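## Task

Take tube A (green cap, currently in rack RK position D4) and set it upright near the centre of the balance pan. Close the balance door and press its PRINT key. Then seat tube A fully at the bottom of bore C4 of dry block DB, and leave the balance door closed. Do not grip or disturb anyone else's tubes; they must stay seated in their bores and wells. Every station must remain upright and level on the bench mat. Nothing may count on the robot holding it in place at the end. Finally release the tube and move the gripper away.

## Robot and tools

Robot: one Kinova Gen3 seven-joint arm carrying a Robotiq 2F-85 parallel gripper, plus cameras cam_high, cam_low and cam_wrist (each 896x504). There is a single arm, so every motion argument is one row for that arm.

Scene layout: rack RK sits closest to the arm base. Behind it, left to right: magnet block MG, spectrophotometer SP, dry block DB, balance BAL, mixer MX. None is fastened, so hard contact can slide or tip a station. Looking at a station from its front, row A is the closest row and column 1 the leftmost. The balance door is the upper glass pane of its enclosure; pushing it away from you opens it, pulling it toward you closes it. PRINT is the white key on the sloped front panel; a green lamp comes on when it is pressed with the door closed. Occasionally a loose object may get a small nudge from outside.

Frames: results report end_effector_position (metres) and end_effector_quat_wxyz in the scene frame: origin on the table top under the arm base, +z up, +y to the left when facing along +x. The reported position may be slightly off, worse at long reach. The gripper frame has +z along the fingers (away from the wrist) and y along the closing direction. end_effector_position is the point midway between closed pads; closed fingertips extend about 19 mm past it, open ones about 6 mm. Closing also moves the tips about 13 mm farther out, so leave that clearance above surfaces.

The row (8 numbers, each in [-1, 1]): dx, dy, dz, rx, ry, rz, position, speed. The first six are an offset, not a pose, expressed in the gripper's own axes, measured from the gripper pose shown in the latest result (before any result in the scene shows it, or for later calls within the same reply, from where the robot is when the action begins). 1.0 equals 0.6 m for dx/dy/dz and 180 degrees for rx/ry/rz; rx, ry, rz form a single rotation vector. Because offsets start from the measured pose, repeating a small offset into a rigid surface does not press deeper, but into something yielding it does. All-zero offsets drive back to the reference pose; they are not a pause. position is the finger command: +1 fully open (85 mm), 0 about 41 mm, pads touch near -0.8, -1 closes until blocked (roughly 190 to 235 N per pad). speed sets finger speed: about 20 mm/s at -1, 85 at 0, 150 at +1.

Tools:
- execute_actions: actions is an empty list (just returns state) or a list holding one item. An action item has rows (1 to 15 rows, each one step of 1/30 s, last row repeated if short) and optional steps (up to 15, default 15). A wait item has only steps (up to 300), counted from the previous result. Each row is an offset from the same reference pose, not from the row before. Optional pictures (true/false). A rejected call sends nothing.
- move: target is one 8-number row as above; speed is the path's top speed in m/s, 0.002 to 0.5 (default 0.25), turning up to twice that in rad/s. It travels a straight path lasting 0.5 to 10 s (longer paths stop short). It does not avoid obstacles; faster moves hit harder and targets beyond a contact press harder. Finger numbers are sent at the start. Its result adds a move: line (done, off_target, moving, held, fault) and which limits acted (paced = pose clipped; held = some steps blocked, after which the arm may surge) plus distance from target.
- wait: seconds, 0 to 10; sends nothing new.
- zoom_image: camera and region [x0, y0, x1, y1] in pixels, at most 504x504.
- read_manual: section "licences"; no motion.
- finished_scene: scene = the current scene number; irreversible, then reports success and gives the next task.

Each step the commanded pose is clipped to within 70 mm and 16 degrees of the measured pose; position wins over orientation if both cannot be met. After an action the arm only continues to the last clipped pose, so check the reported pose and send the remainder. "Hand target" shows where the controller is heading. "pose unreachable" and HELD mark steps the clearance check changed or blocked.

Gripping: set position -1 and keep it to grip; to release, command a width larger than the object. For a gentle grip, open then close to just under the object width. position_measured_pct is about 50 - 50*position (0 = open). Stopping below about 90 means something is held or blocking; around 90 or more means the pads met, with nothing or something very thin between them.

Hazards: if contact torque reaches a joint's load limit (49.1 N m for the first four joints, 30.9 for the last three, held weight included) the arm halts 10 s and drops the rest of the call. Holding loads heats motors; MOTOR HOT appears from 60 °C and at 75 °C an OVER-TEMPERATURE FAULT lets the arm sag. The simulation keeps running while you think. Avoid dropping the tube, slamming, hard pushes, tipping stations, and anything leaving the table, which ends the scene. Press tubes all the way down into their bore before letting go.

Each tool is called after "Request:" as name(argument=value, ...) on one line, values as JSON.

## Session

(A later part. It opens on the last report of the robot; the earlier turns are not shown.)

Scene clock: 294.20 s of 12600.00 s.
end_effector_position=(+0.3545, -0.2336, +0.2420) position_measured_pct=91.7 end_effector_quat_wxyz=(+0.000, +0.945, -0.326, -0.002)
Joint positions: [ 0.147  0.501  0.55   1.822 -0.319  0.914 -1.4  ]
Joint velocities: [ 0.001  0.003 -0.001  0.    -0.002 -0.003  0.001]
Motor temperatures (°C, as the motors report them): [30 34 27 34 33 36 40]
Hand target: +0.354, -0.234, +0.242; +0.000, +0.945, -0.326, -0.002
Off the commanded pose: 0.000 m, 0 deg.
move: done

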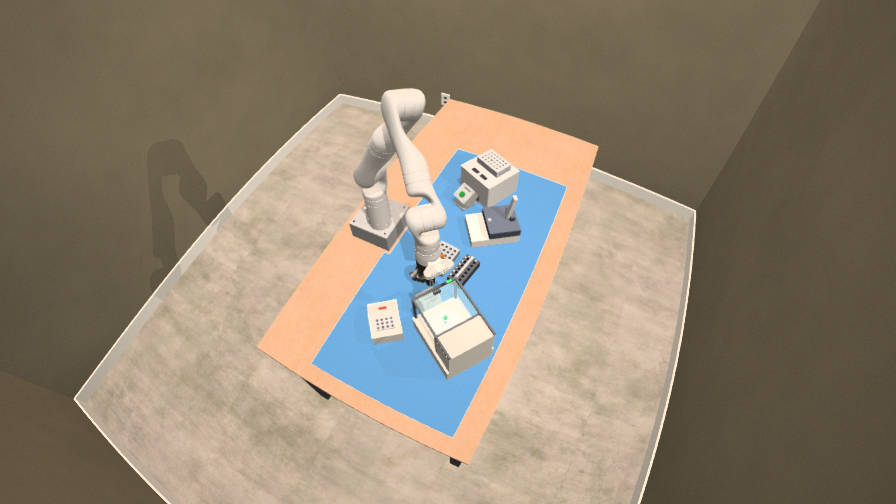

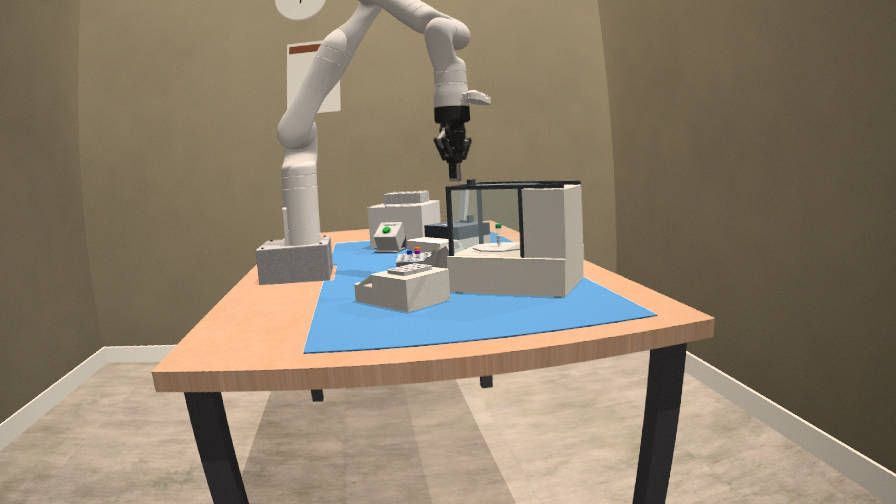

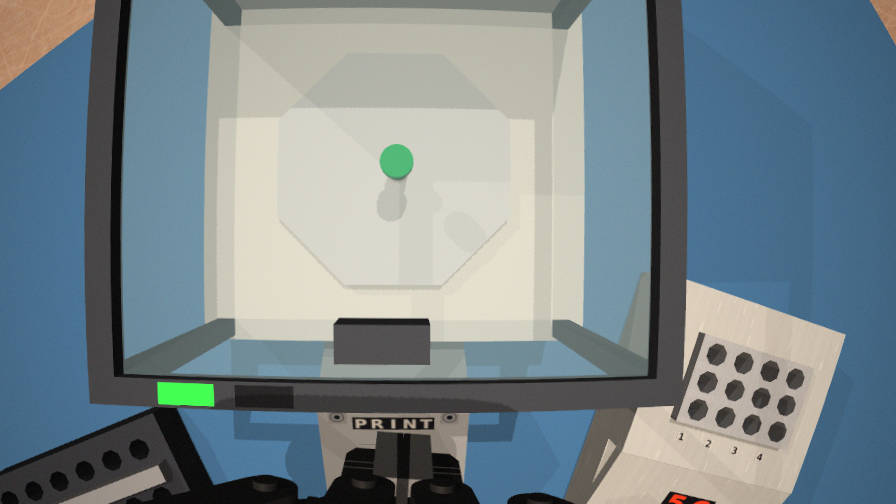

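Request:
move(target=[0.01,-0.008,0.002,0,0,0,-1,0], speed=0.02)

Request:
move(target=[0.21,-0.016,0,0,0,0,-1,0], speed=0.025)

Scene clock: 299.47 s of 12600.00 s.
end_effector_position=(+0.3621, -0.2335, +0.2409) position_measured_pct=91.7 end_effector_quat_wxyz=(+0.000, +0.945, -0.326, -0.002)
Joint positions: [ 0.145  0.515  0.546  1.803 -0.324  0.92  -1.408]
Joint velocities: [-0.     0.003 -0.001 -0.003 -0.001  0.003 -0.002]
Motor temperatures (°C, as the motors report them): [30 34 27 34 33 36 40]
Hand target: +0.362, -0.233, +0.241; +0.000, +0.945, -0.326, -0.002
Off the commanded pose: 0.000 m, 0 deg.
move: done

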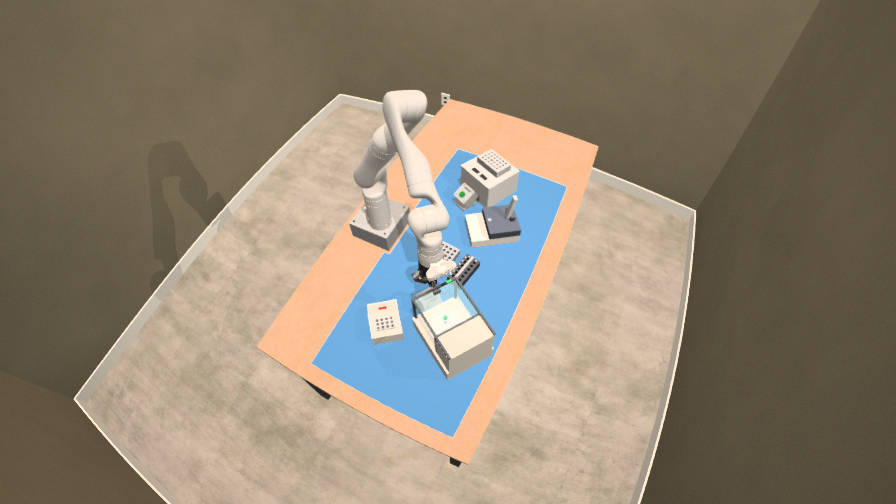

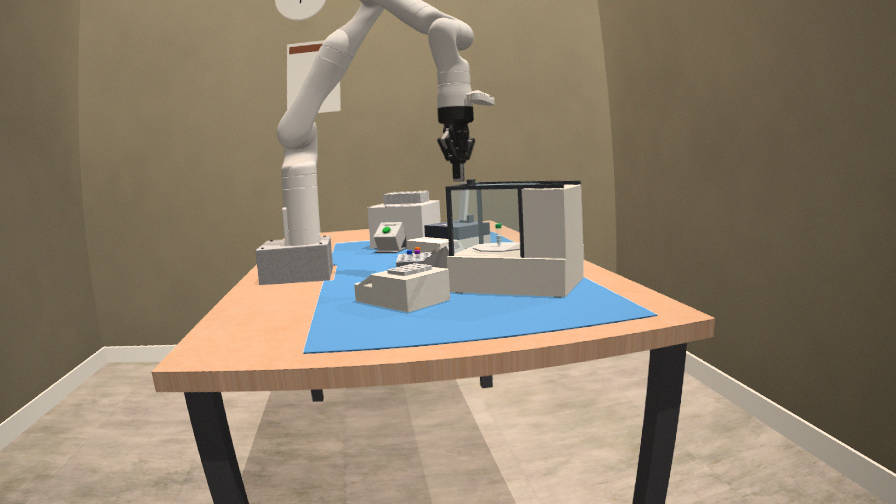

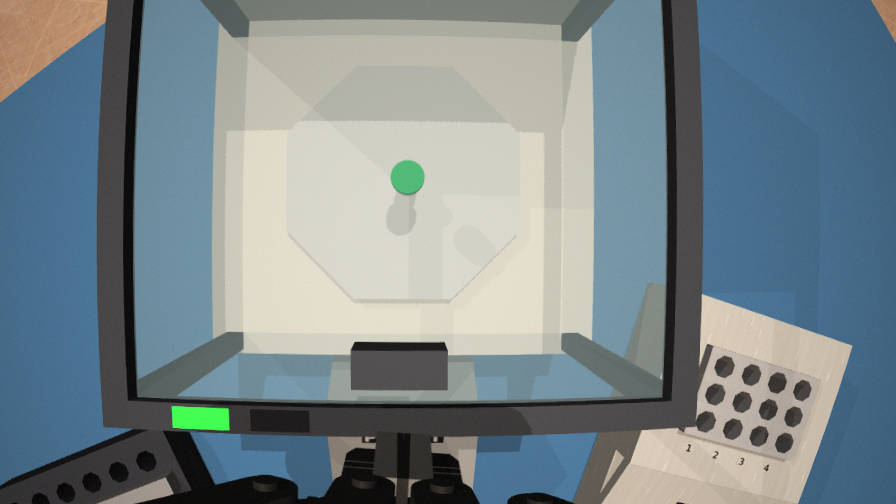

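Scene clock: 304.77 s of 12600.00 s.
end_effector_position=(+0.4671, -0.3029, +0.2408) position_measured_pct=91.7 end_effector_quat_wxyz=(+0.000, +0.945, -0.326, -0.002)
Joint positions: [ 0.267  0.768  0.512  1.325 -0.379  1.152 -1.427]
Joint velocities: [ 0.002  0.005 -0.001 -0.011 -0.002  0.003 -0.   ]
Motor temperatures (°C, as the motors report them): [30 34 27 34 33 36 40]
Hand target: +0.468, -0.303, +0.241; +0.000, +0.946, -0.326, -0.002
Off the commanded pose: 0.001 m, 0 deg.
move: done

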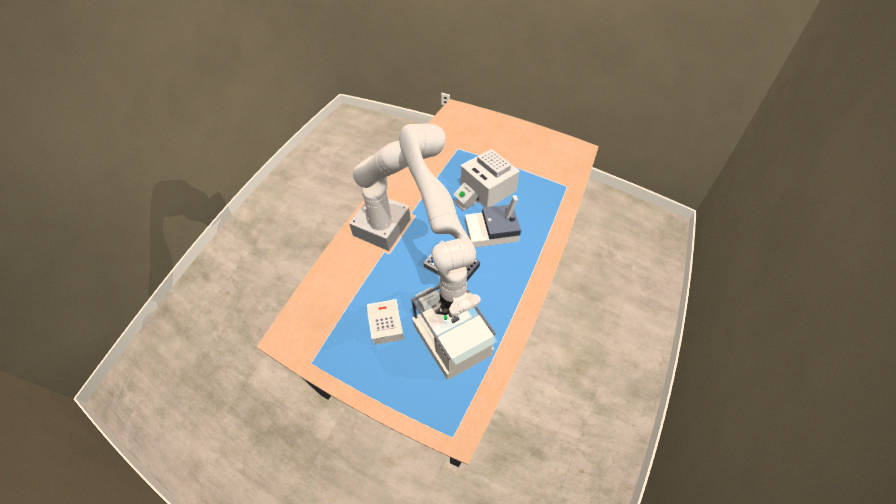

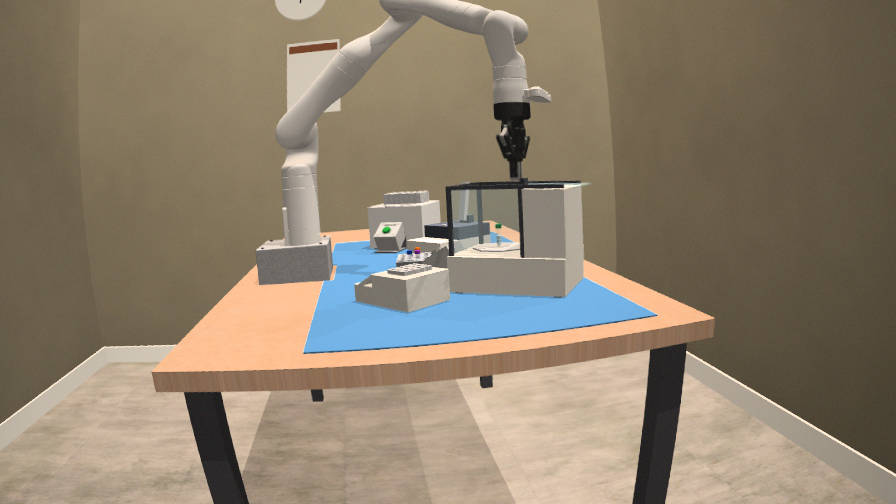

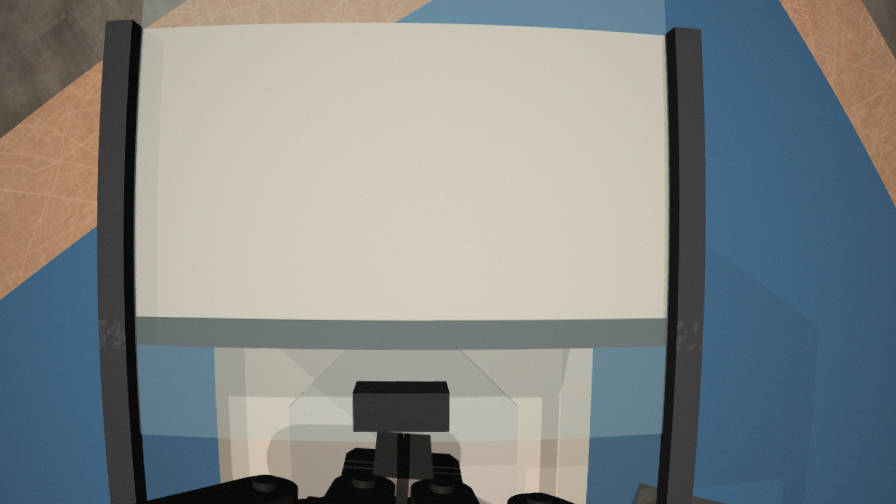

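Request:
move(target=[0.008,0,0,0,0,0,-1,0], speed=0.01)

Request:
move(target=[-0.012,0,-0.03,0,0,0,-1,0], speed=0.02)

Scene clock: 308.77 s of 12600.00 s.
end_effector_position=(+0.4706, -0.3054, +0.2407) position_measured_pct=91.7 end_effector_quat_wxyz=(-0.000, +0.946, -0.326, -0.003)
Joint positions: [ 0.272  0.778  0.511  1.305 -0.38   1.163 -1.429]
Joint velocities: [ 0.001  0.002 -0.    -0.004 -0.001  0.005 -0.   ]
Motor temperatures (°C, as the motors report them): [30 34 27 34 33 36 40]
Hand target: +0.471, -0.306, +0.241; +0.000, +0.945, -0.326, -0.002
Off the commanded pose: 0.001 m, 0 deg.
move: done

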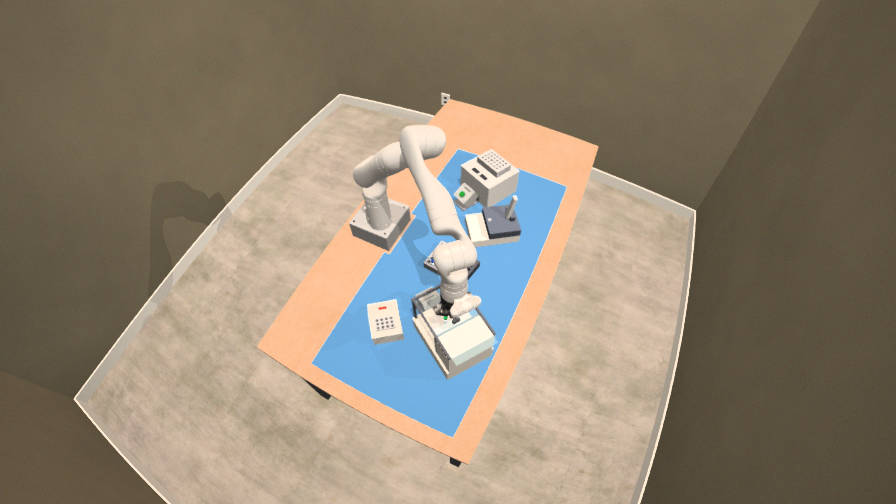

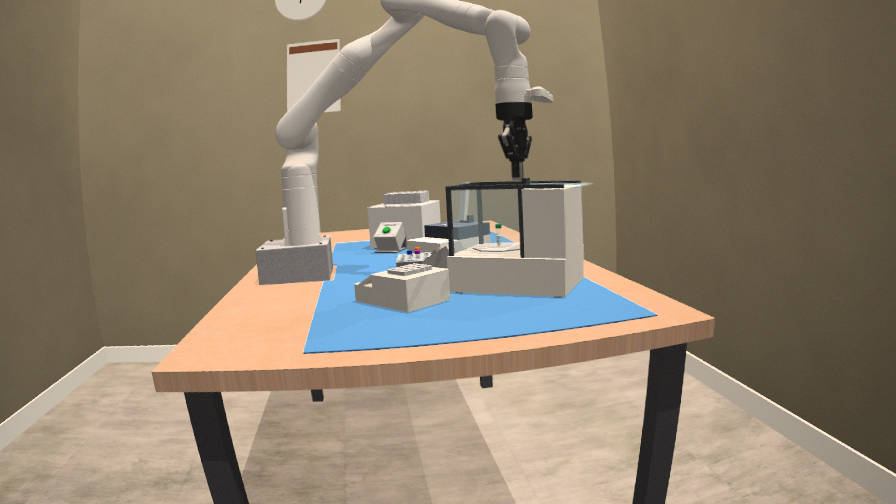

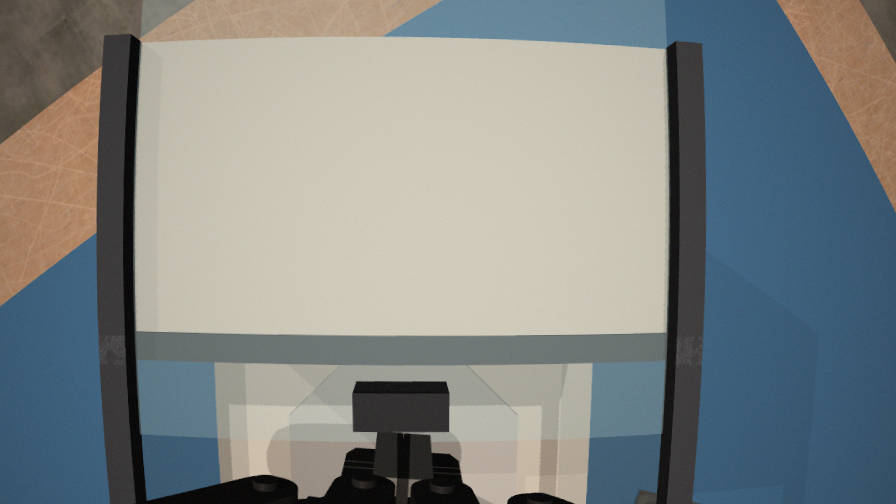

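Scene clock: 310.00 s of 12600.00 s.
end_effector_position=(+0.4650, -0.3010, +0.2585) position_measured_pct=91.7 end_effector_quat_wxyz=(-0.000, +0.946, -0.326, -0.003)
Joint positions: [ 0.262  0.744  0.52   1.309 -0.368  1.191 -1.435]
Joint velocities: [-0.001 -0.003 -0.001 -0.001 -0.     0.    -0.   ]
Motor temperatures (°C, as the motors report them): [30 34 27 34 33 36 40]
Hand target: +0.465, -0.301, +0.259; -0.000, +0.946, -0.326, -0.003
Off the commanded pose: 0.000 m, 0 deg.
move: done

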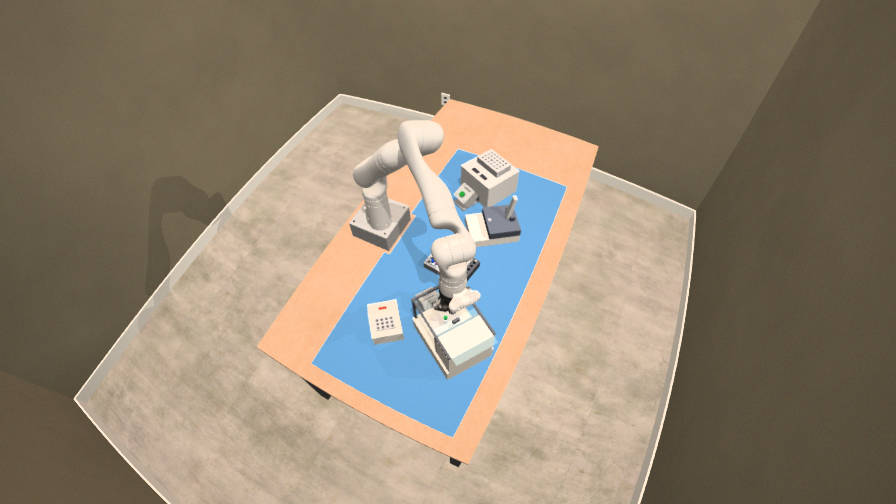

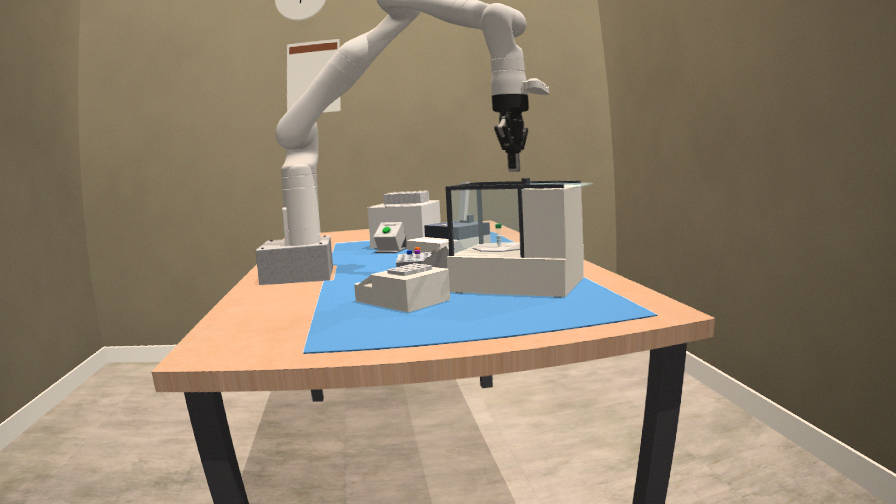

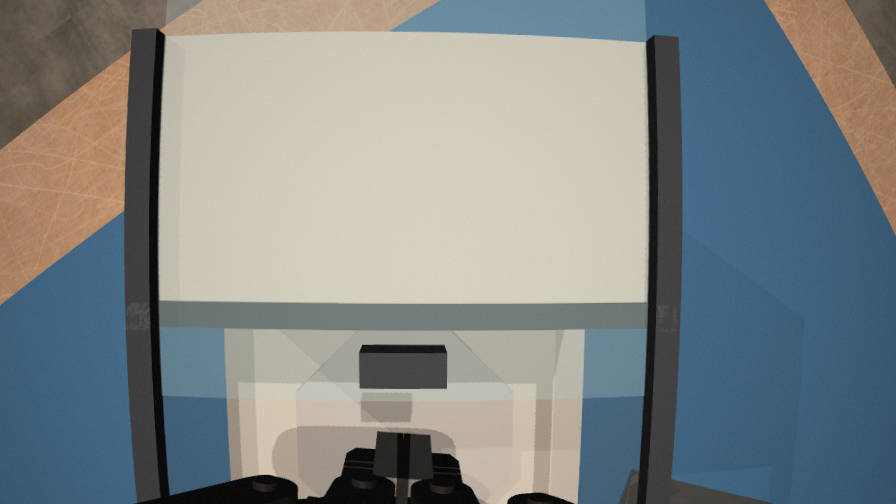

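Request:
move(target=[-0.0722,0.0088,-0.024,0,0,0,-0.45,0], speed=0.05)

Scene clock: 318.47 s of 12600.00 s.
end_effector_position=(+0.4275, -0.2787, +0.2728) position_measured_pct=72.6 end_effector_quat_wxyz=(-0.000, +0.945, -0.326, -0.003)
Joint positions: [ 0.218  0.636  0.539  1.467 -0.339  1.142 -1.427]
Joint velocities: [-0.003 -0.006 -0.001  0.004 -0.001 -0.001 -0.   ]
Motor temperatures (°C, as the motors report them): [30 34 27 34 33 36 40]
Hand target: +0.428, -0.279, +0.273; -0.000, +0.946, -0.326, -0.003
Off the commanded pose: 0.000 m, 0 deg.
move: done

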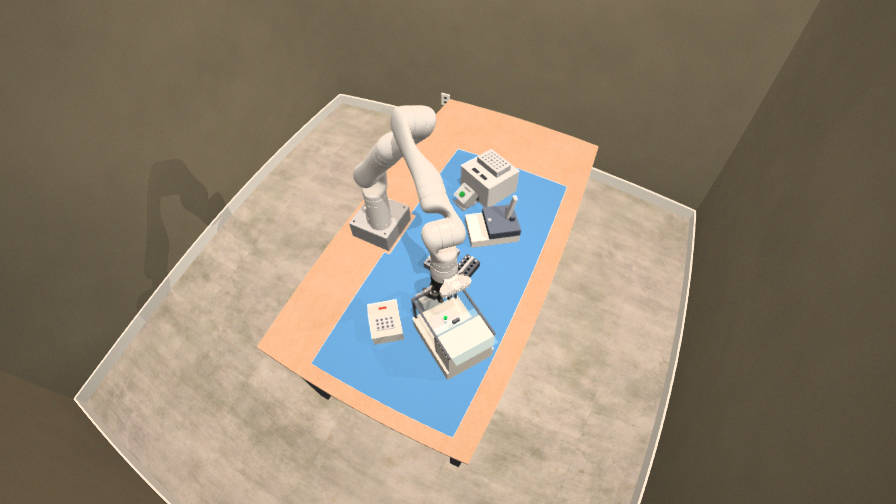

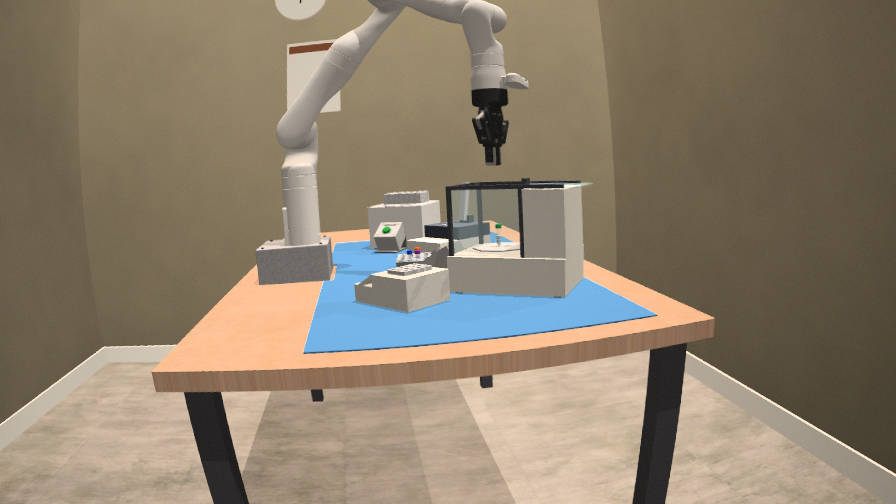

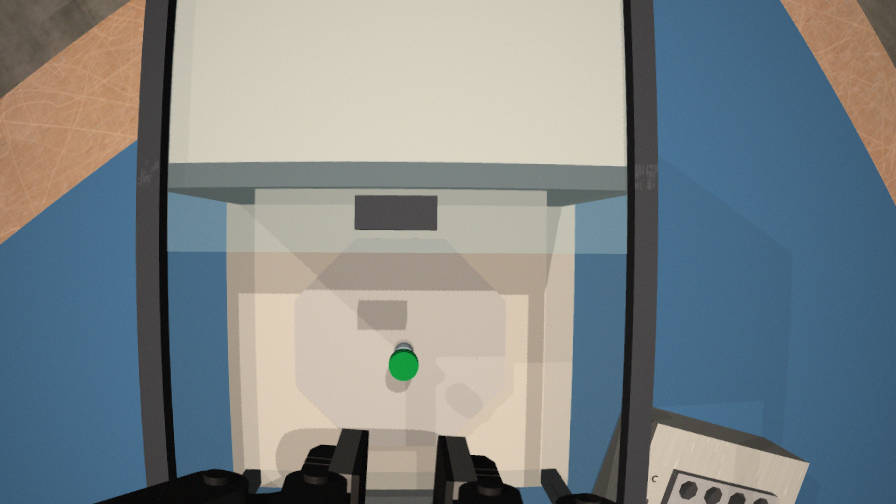

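Request:
move(target=[0.0113,0,0.16,0,0,0,-0.45,0], speed=0.05)

Request:
move(target=[0,0,0.079,0,0,0,-0.45,0], speed=0.02)

Scene clock: 324.37 s of 12600.00 s.
end_effector_position=(+0.4325, -0.2829, +0.1770) position_measured_pct=72.6 end_effector_quat_wxyz=(-0.000, +0.945, -0.326, -0.003)
Joint positions: [ 0.255  0.772  0.479  1.559 -0.412  0.922 -1.369]
Joint velocities: [ 0.001  0.003  0.001 -0.    -0.    -0.002  0.001]
Motor temperatures (°C, as the motors report them): [30 34 27 34 33 36 40]
Hand target: +0.432, -0.283, +0.177; -0.000, +0.945, -0.326, -0.003
Off the commanded pose: 0.000 m, 0 deg.
move: done

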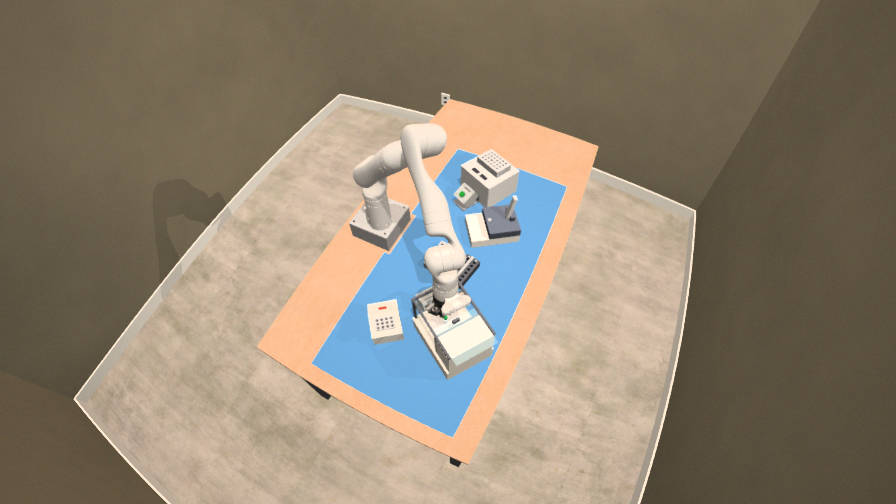

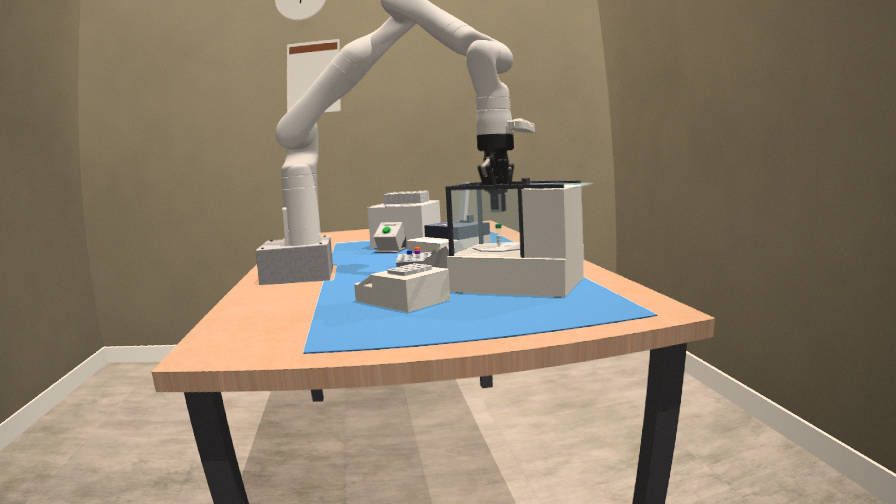

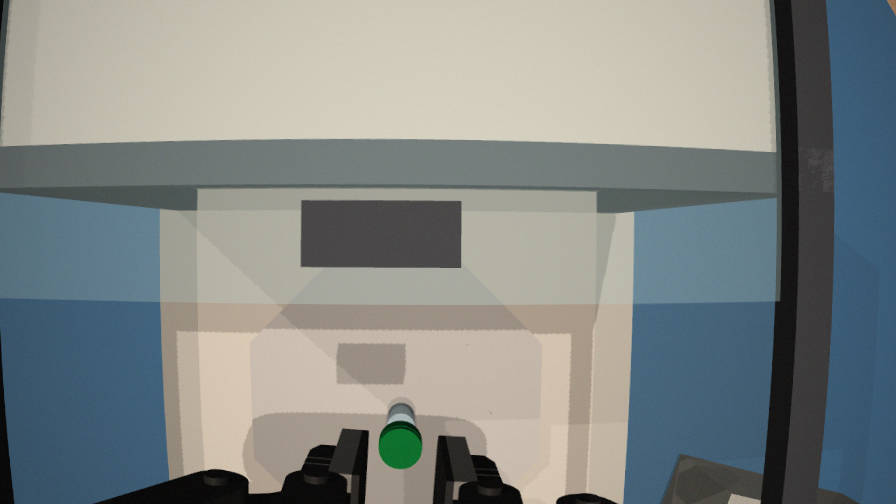

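Scene clock: 327.00 s of 12600.00 s.
end_effector_position=(+0.4323, -0.2829, +0.1298) position_measured_pct=72.6 end_effector_quat_wxyz=(-0.000, +0.945, -0.326, -0.003)
Joint positions: [ 0.277  0.845  0.441  1.591 -0.45   0.817 -1.339]
Joint velocities: [ 0.001  0.003 -0.001  0.001 -0.003 -0.003  0.   ]
Motor temperatures (°C, as the motors report them): [30 34 27 34 33 36 40]
Hand target: +0.432, -0.283, +0.130; -0.000, +0.945, -0.326, -0.003
Off the commanded pose: 0.000 m, 0 deg.
move: done

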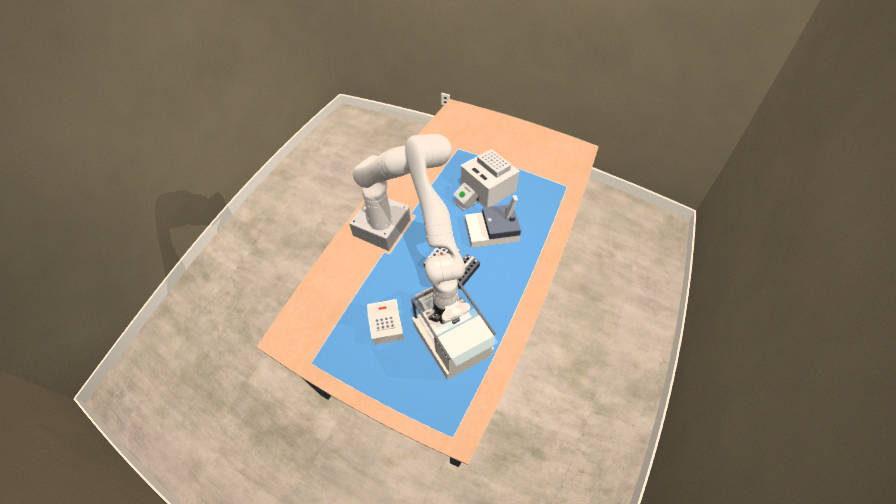

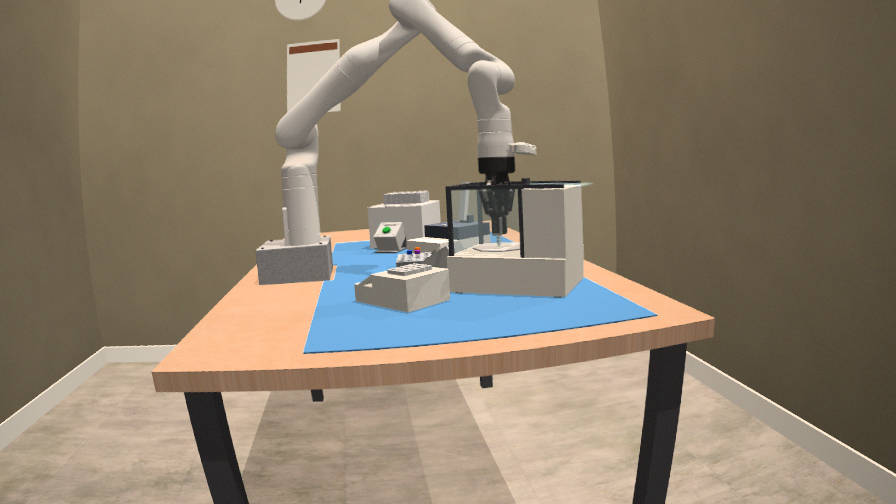

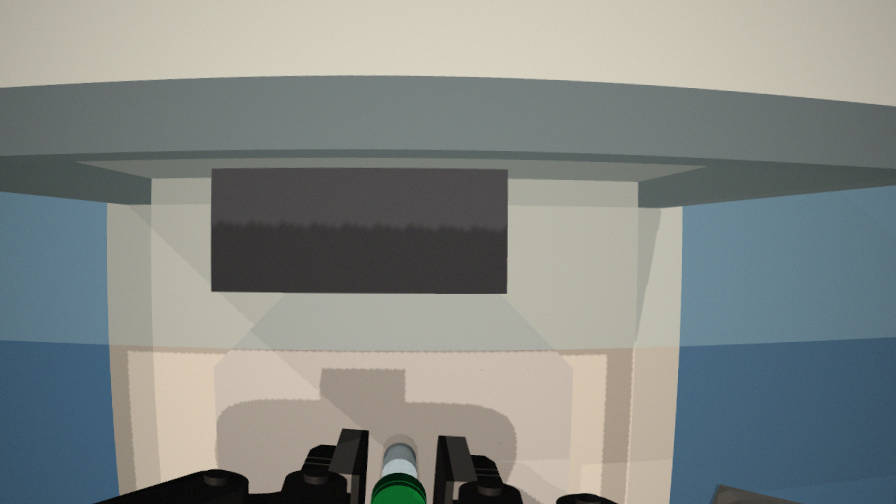

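Request:
move(target=[0.001,0,0,0,0,0,-1,-0.5], speed=0.005)

Request:
move(target=[0,0,-0.25,0,0,0,-1,0], speed=0.04)

Scene clock: 330.50 s of 12600.00 s.
end_effector_position=(+0.4328, -0.2832, +0.1299) position_measured_pct=82.9 end_effector_quat_wxyz=(-0.000, +0.945, -0.326, -0.003)
Joint positions: [ 0.277  0.846  0.441  1.589 -0.45   0.818 -1.34 ]
Joint velocities: [ 0.     0.    -0.    -0.001  0.002  0.    -0.001]
Motor temperatures (°C, as the motors report them): [30 35 27 34 33 36 40]
Hand target: +0.433, -0.283, +0.130; -0.000, +0.945, -0.326, -0.003
Off the commanded pose: 0.000 m, 0 deg.
move: done

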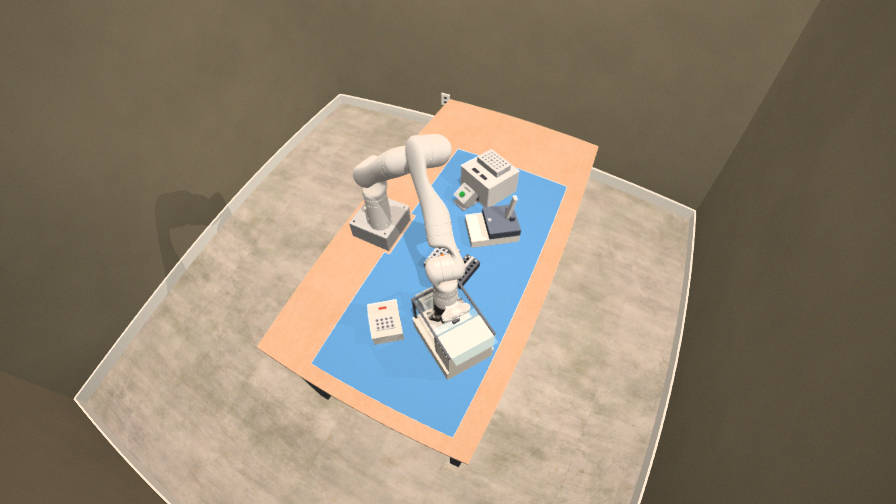

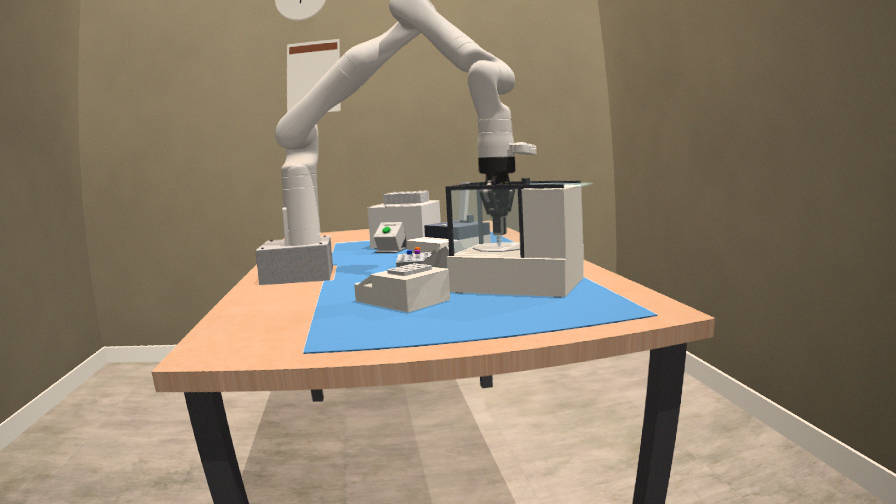

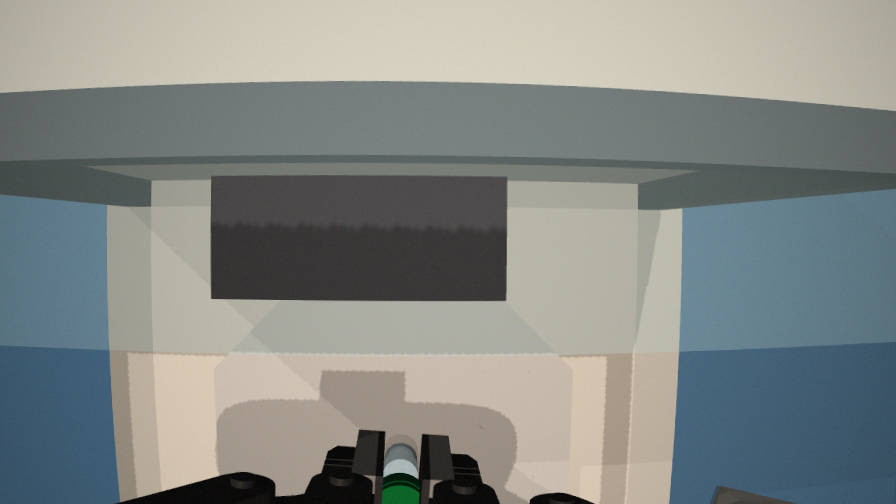

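Scene clock: 334.53 s of 12600.00 s.
end_effector_position=(+0.4334, -0.2832, +0.2796) position_measured_pct=82.9 end_effector_quat_wxyz=(-0.000, +0.946, -0.326, -0.003)
Joint positions: [ 0.226  0.644  0.54   1.427 -0.338  1.173 -1.43 ]
Joint velocities: [-0.001 -0.002  0.001 -0.004  0.001  0.004 -0.   ]
Motor temperatures (°C, as the motors report them): [30 35 27 34 33 36 40]
Hand target: +0.433, -0.283, +0.280; -0.000, +0.946, -0.326, -0.003
Off the commanded pose: 0.000 m, 0 deg.
move: done

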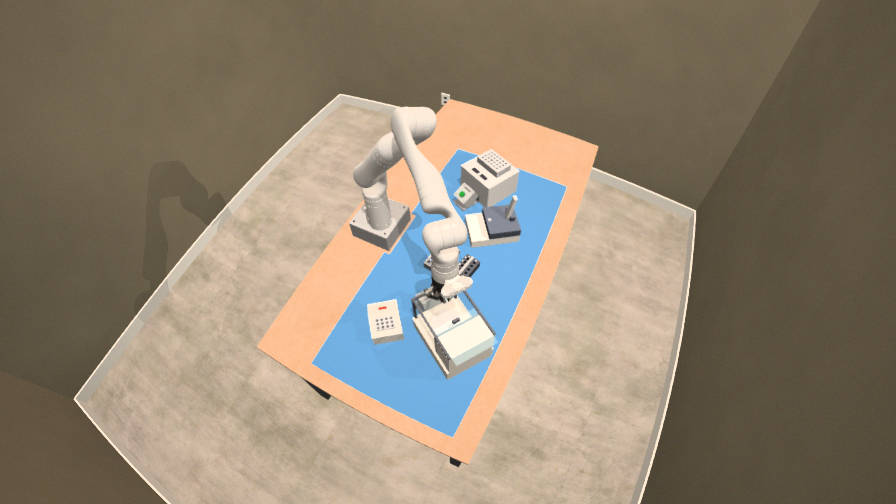

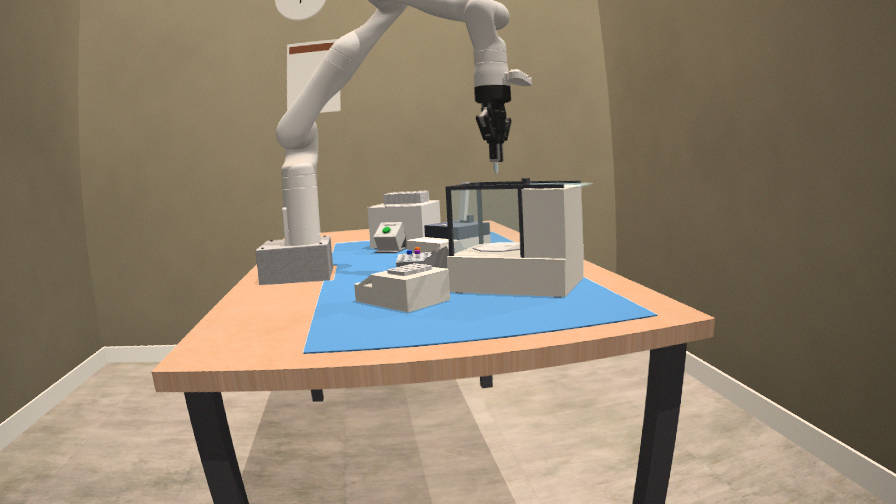

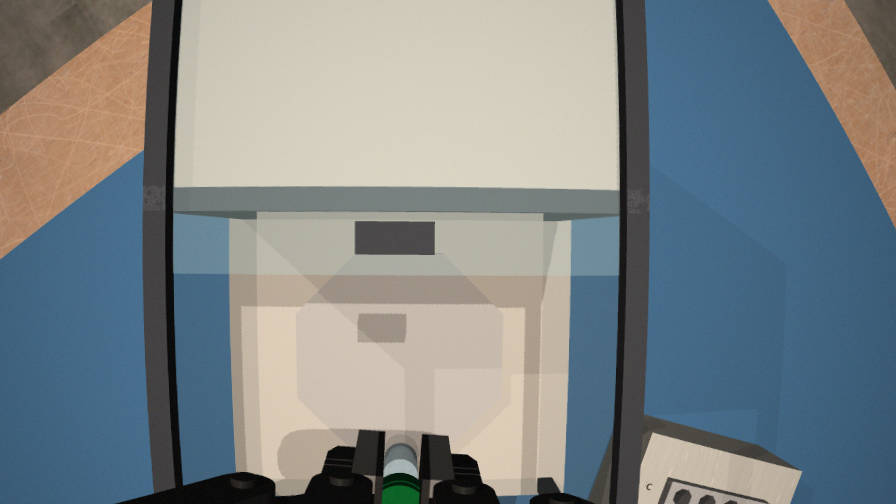

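Request:
move(target=[-0.215,0.35,0,0,0,0,-1,0], speed=0.08)

Request:
move(target=[0,0,0.15,0,0,0,-1,0], speed=0.05)

Scene clock: 350.97 s of 12600.00 s.
end_effector_position=(+0.2036, -0.3696, +0.2805) position_measured_pct=82.9 end_effector_quat_wxyz=(-0.001, +0.946, -0.325, -0.002)
Joint positions: [ 0.59   0.442  0.599  1.773 -0.281  1.021 -0.947]
Joint velocities: [ 0.005 -0.001  0.002  0.    -0.002 -0.001  0.004]
Motor temperatures (°C, as the motors report them): [30 35 27 34 33 36 40]
Hand target: +0.203, -0.370, +0.280; -0.001, +0.945, -0.326, -0.002
Off the commanded pose: 0.001 m, 0 deg.
move: done

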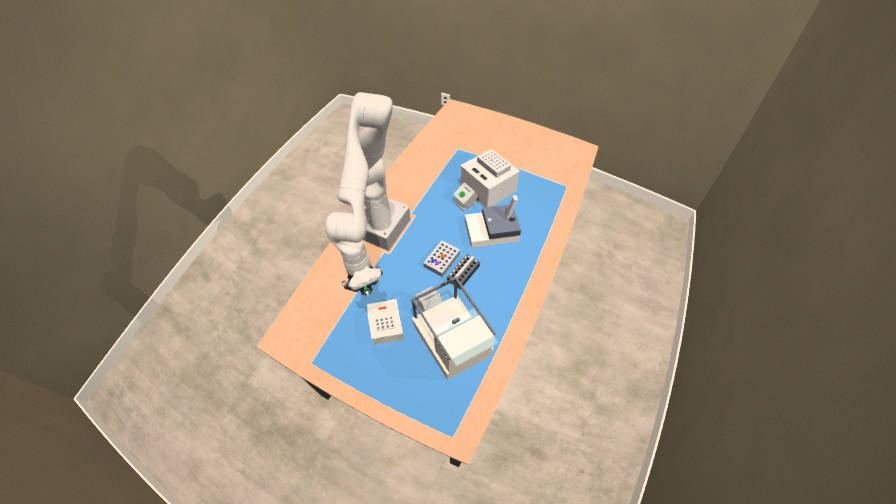

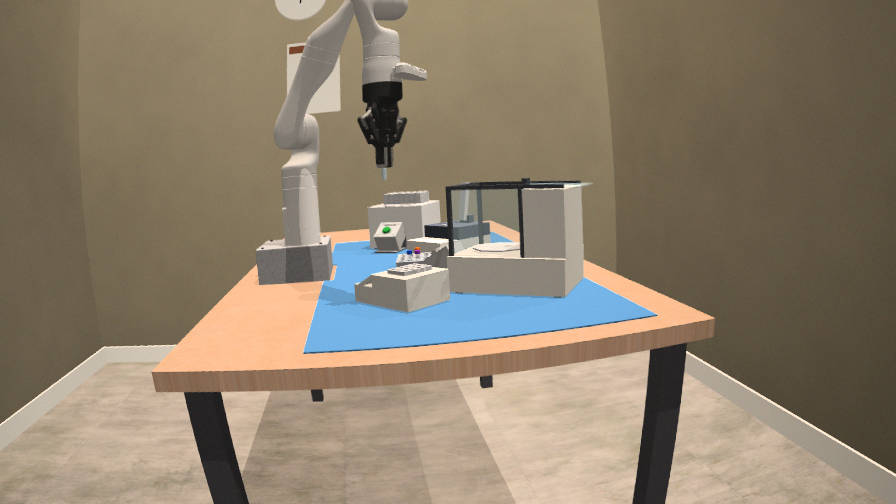

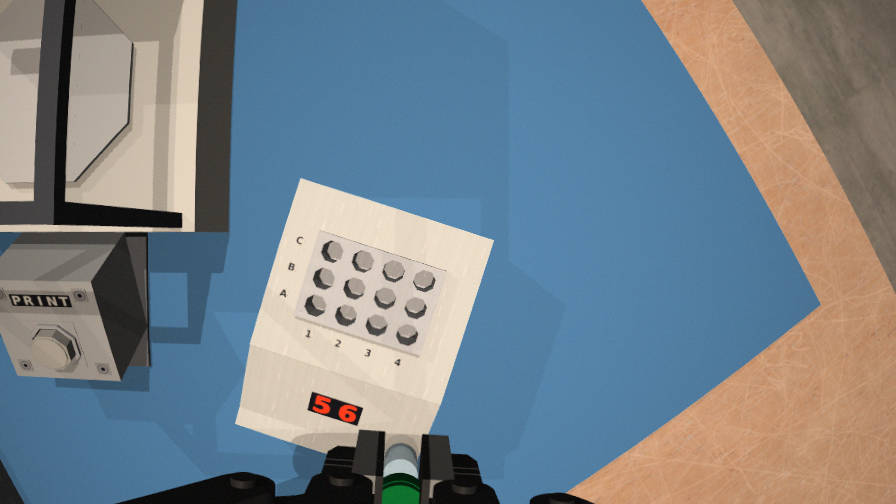

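Scene clock: 353.10 s of 12600.00 s.
end_effector_position=(+0.2033, -0.3696, +0.1908) position_measured_pct=82.9 end_effector_quat_wxyz=(-0.000, +0.946, -0.325, -0.002)
Joint positions: [ 0.659  0.585  0.515  1.893 -0.394  0.772 -0.85 ]
Joint velocities: [ 0.003  0.004 -0.001  0.    -0.002 -0.004  0.001]
Motor temperatures (°C, as the motors report them): [30 35 27 34 33 36 40]
Hand target: +0.203, -0.370, +0.191; -0.000, +0.946, -0.326, -0.002
Off the commanded pose: 0.000 m, 0 deg.
move: done

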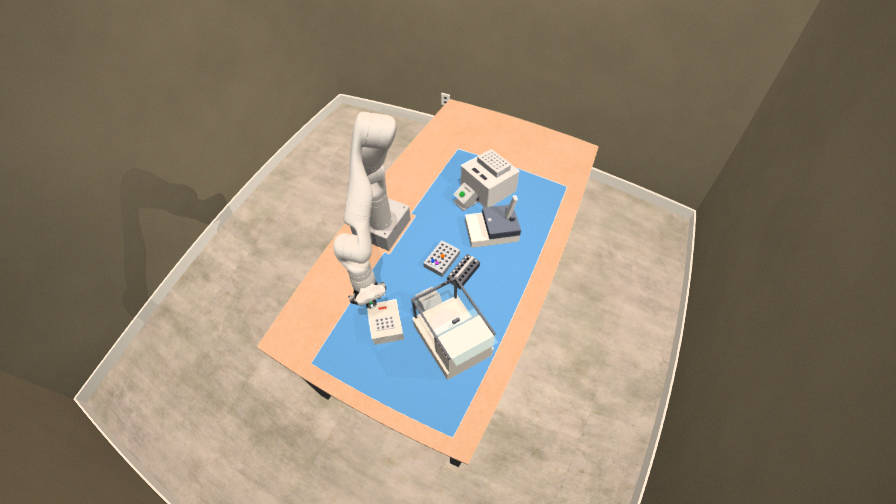

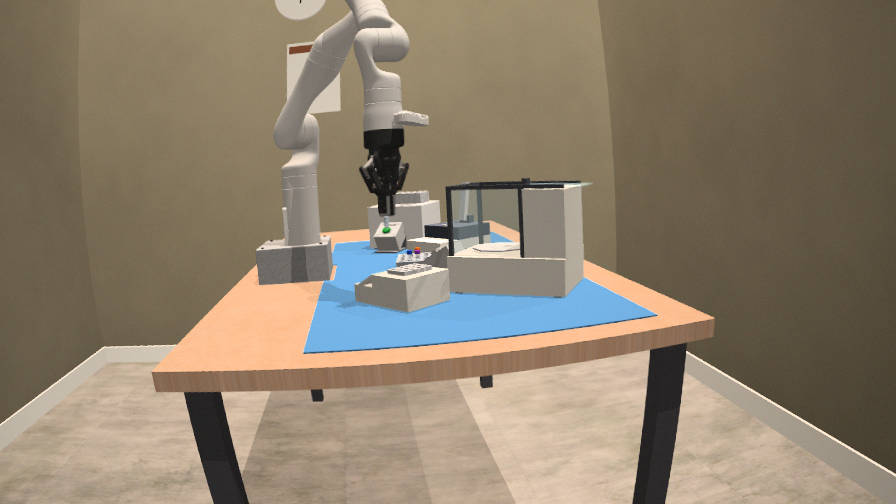

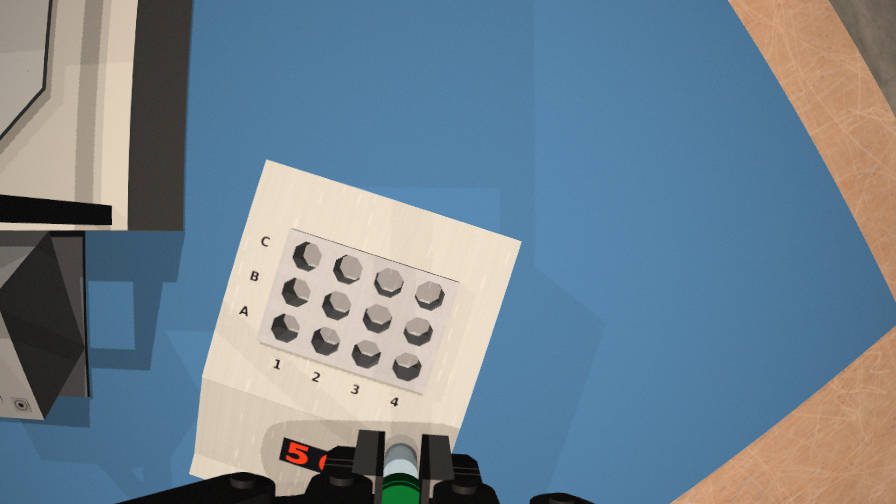

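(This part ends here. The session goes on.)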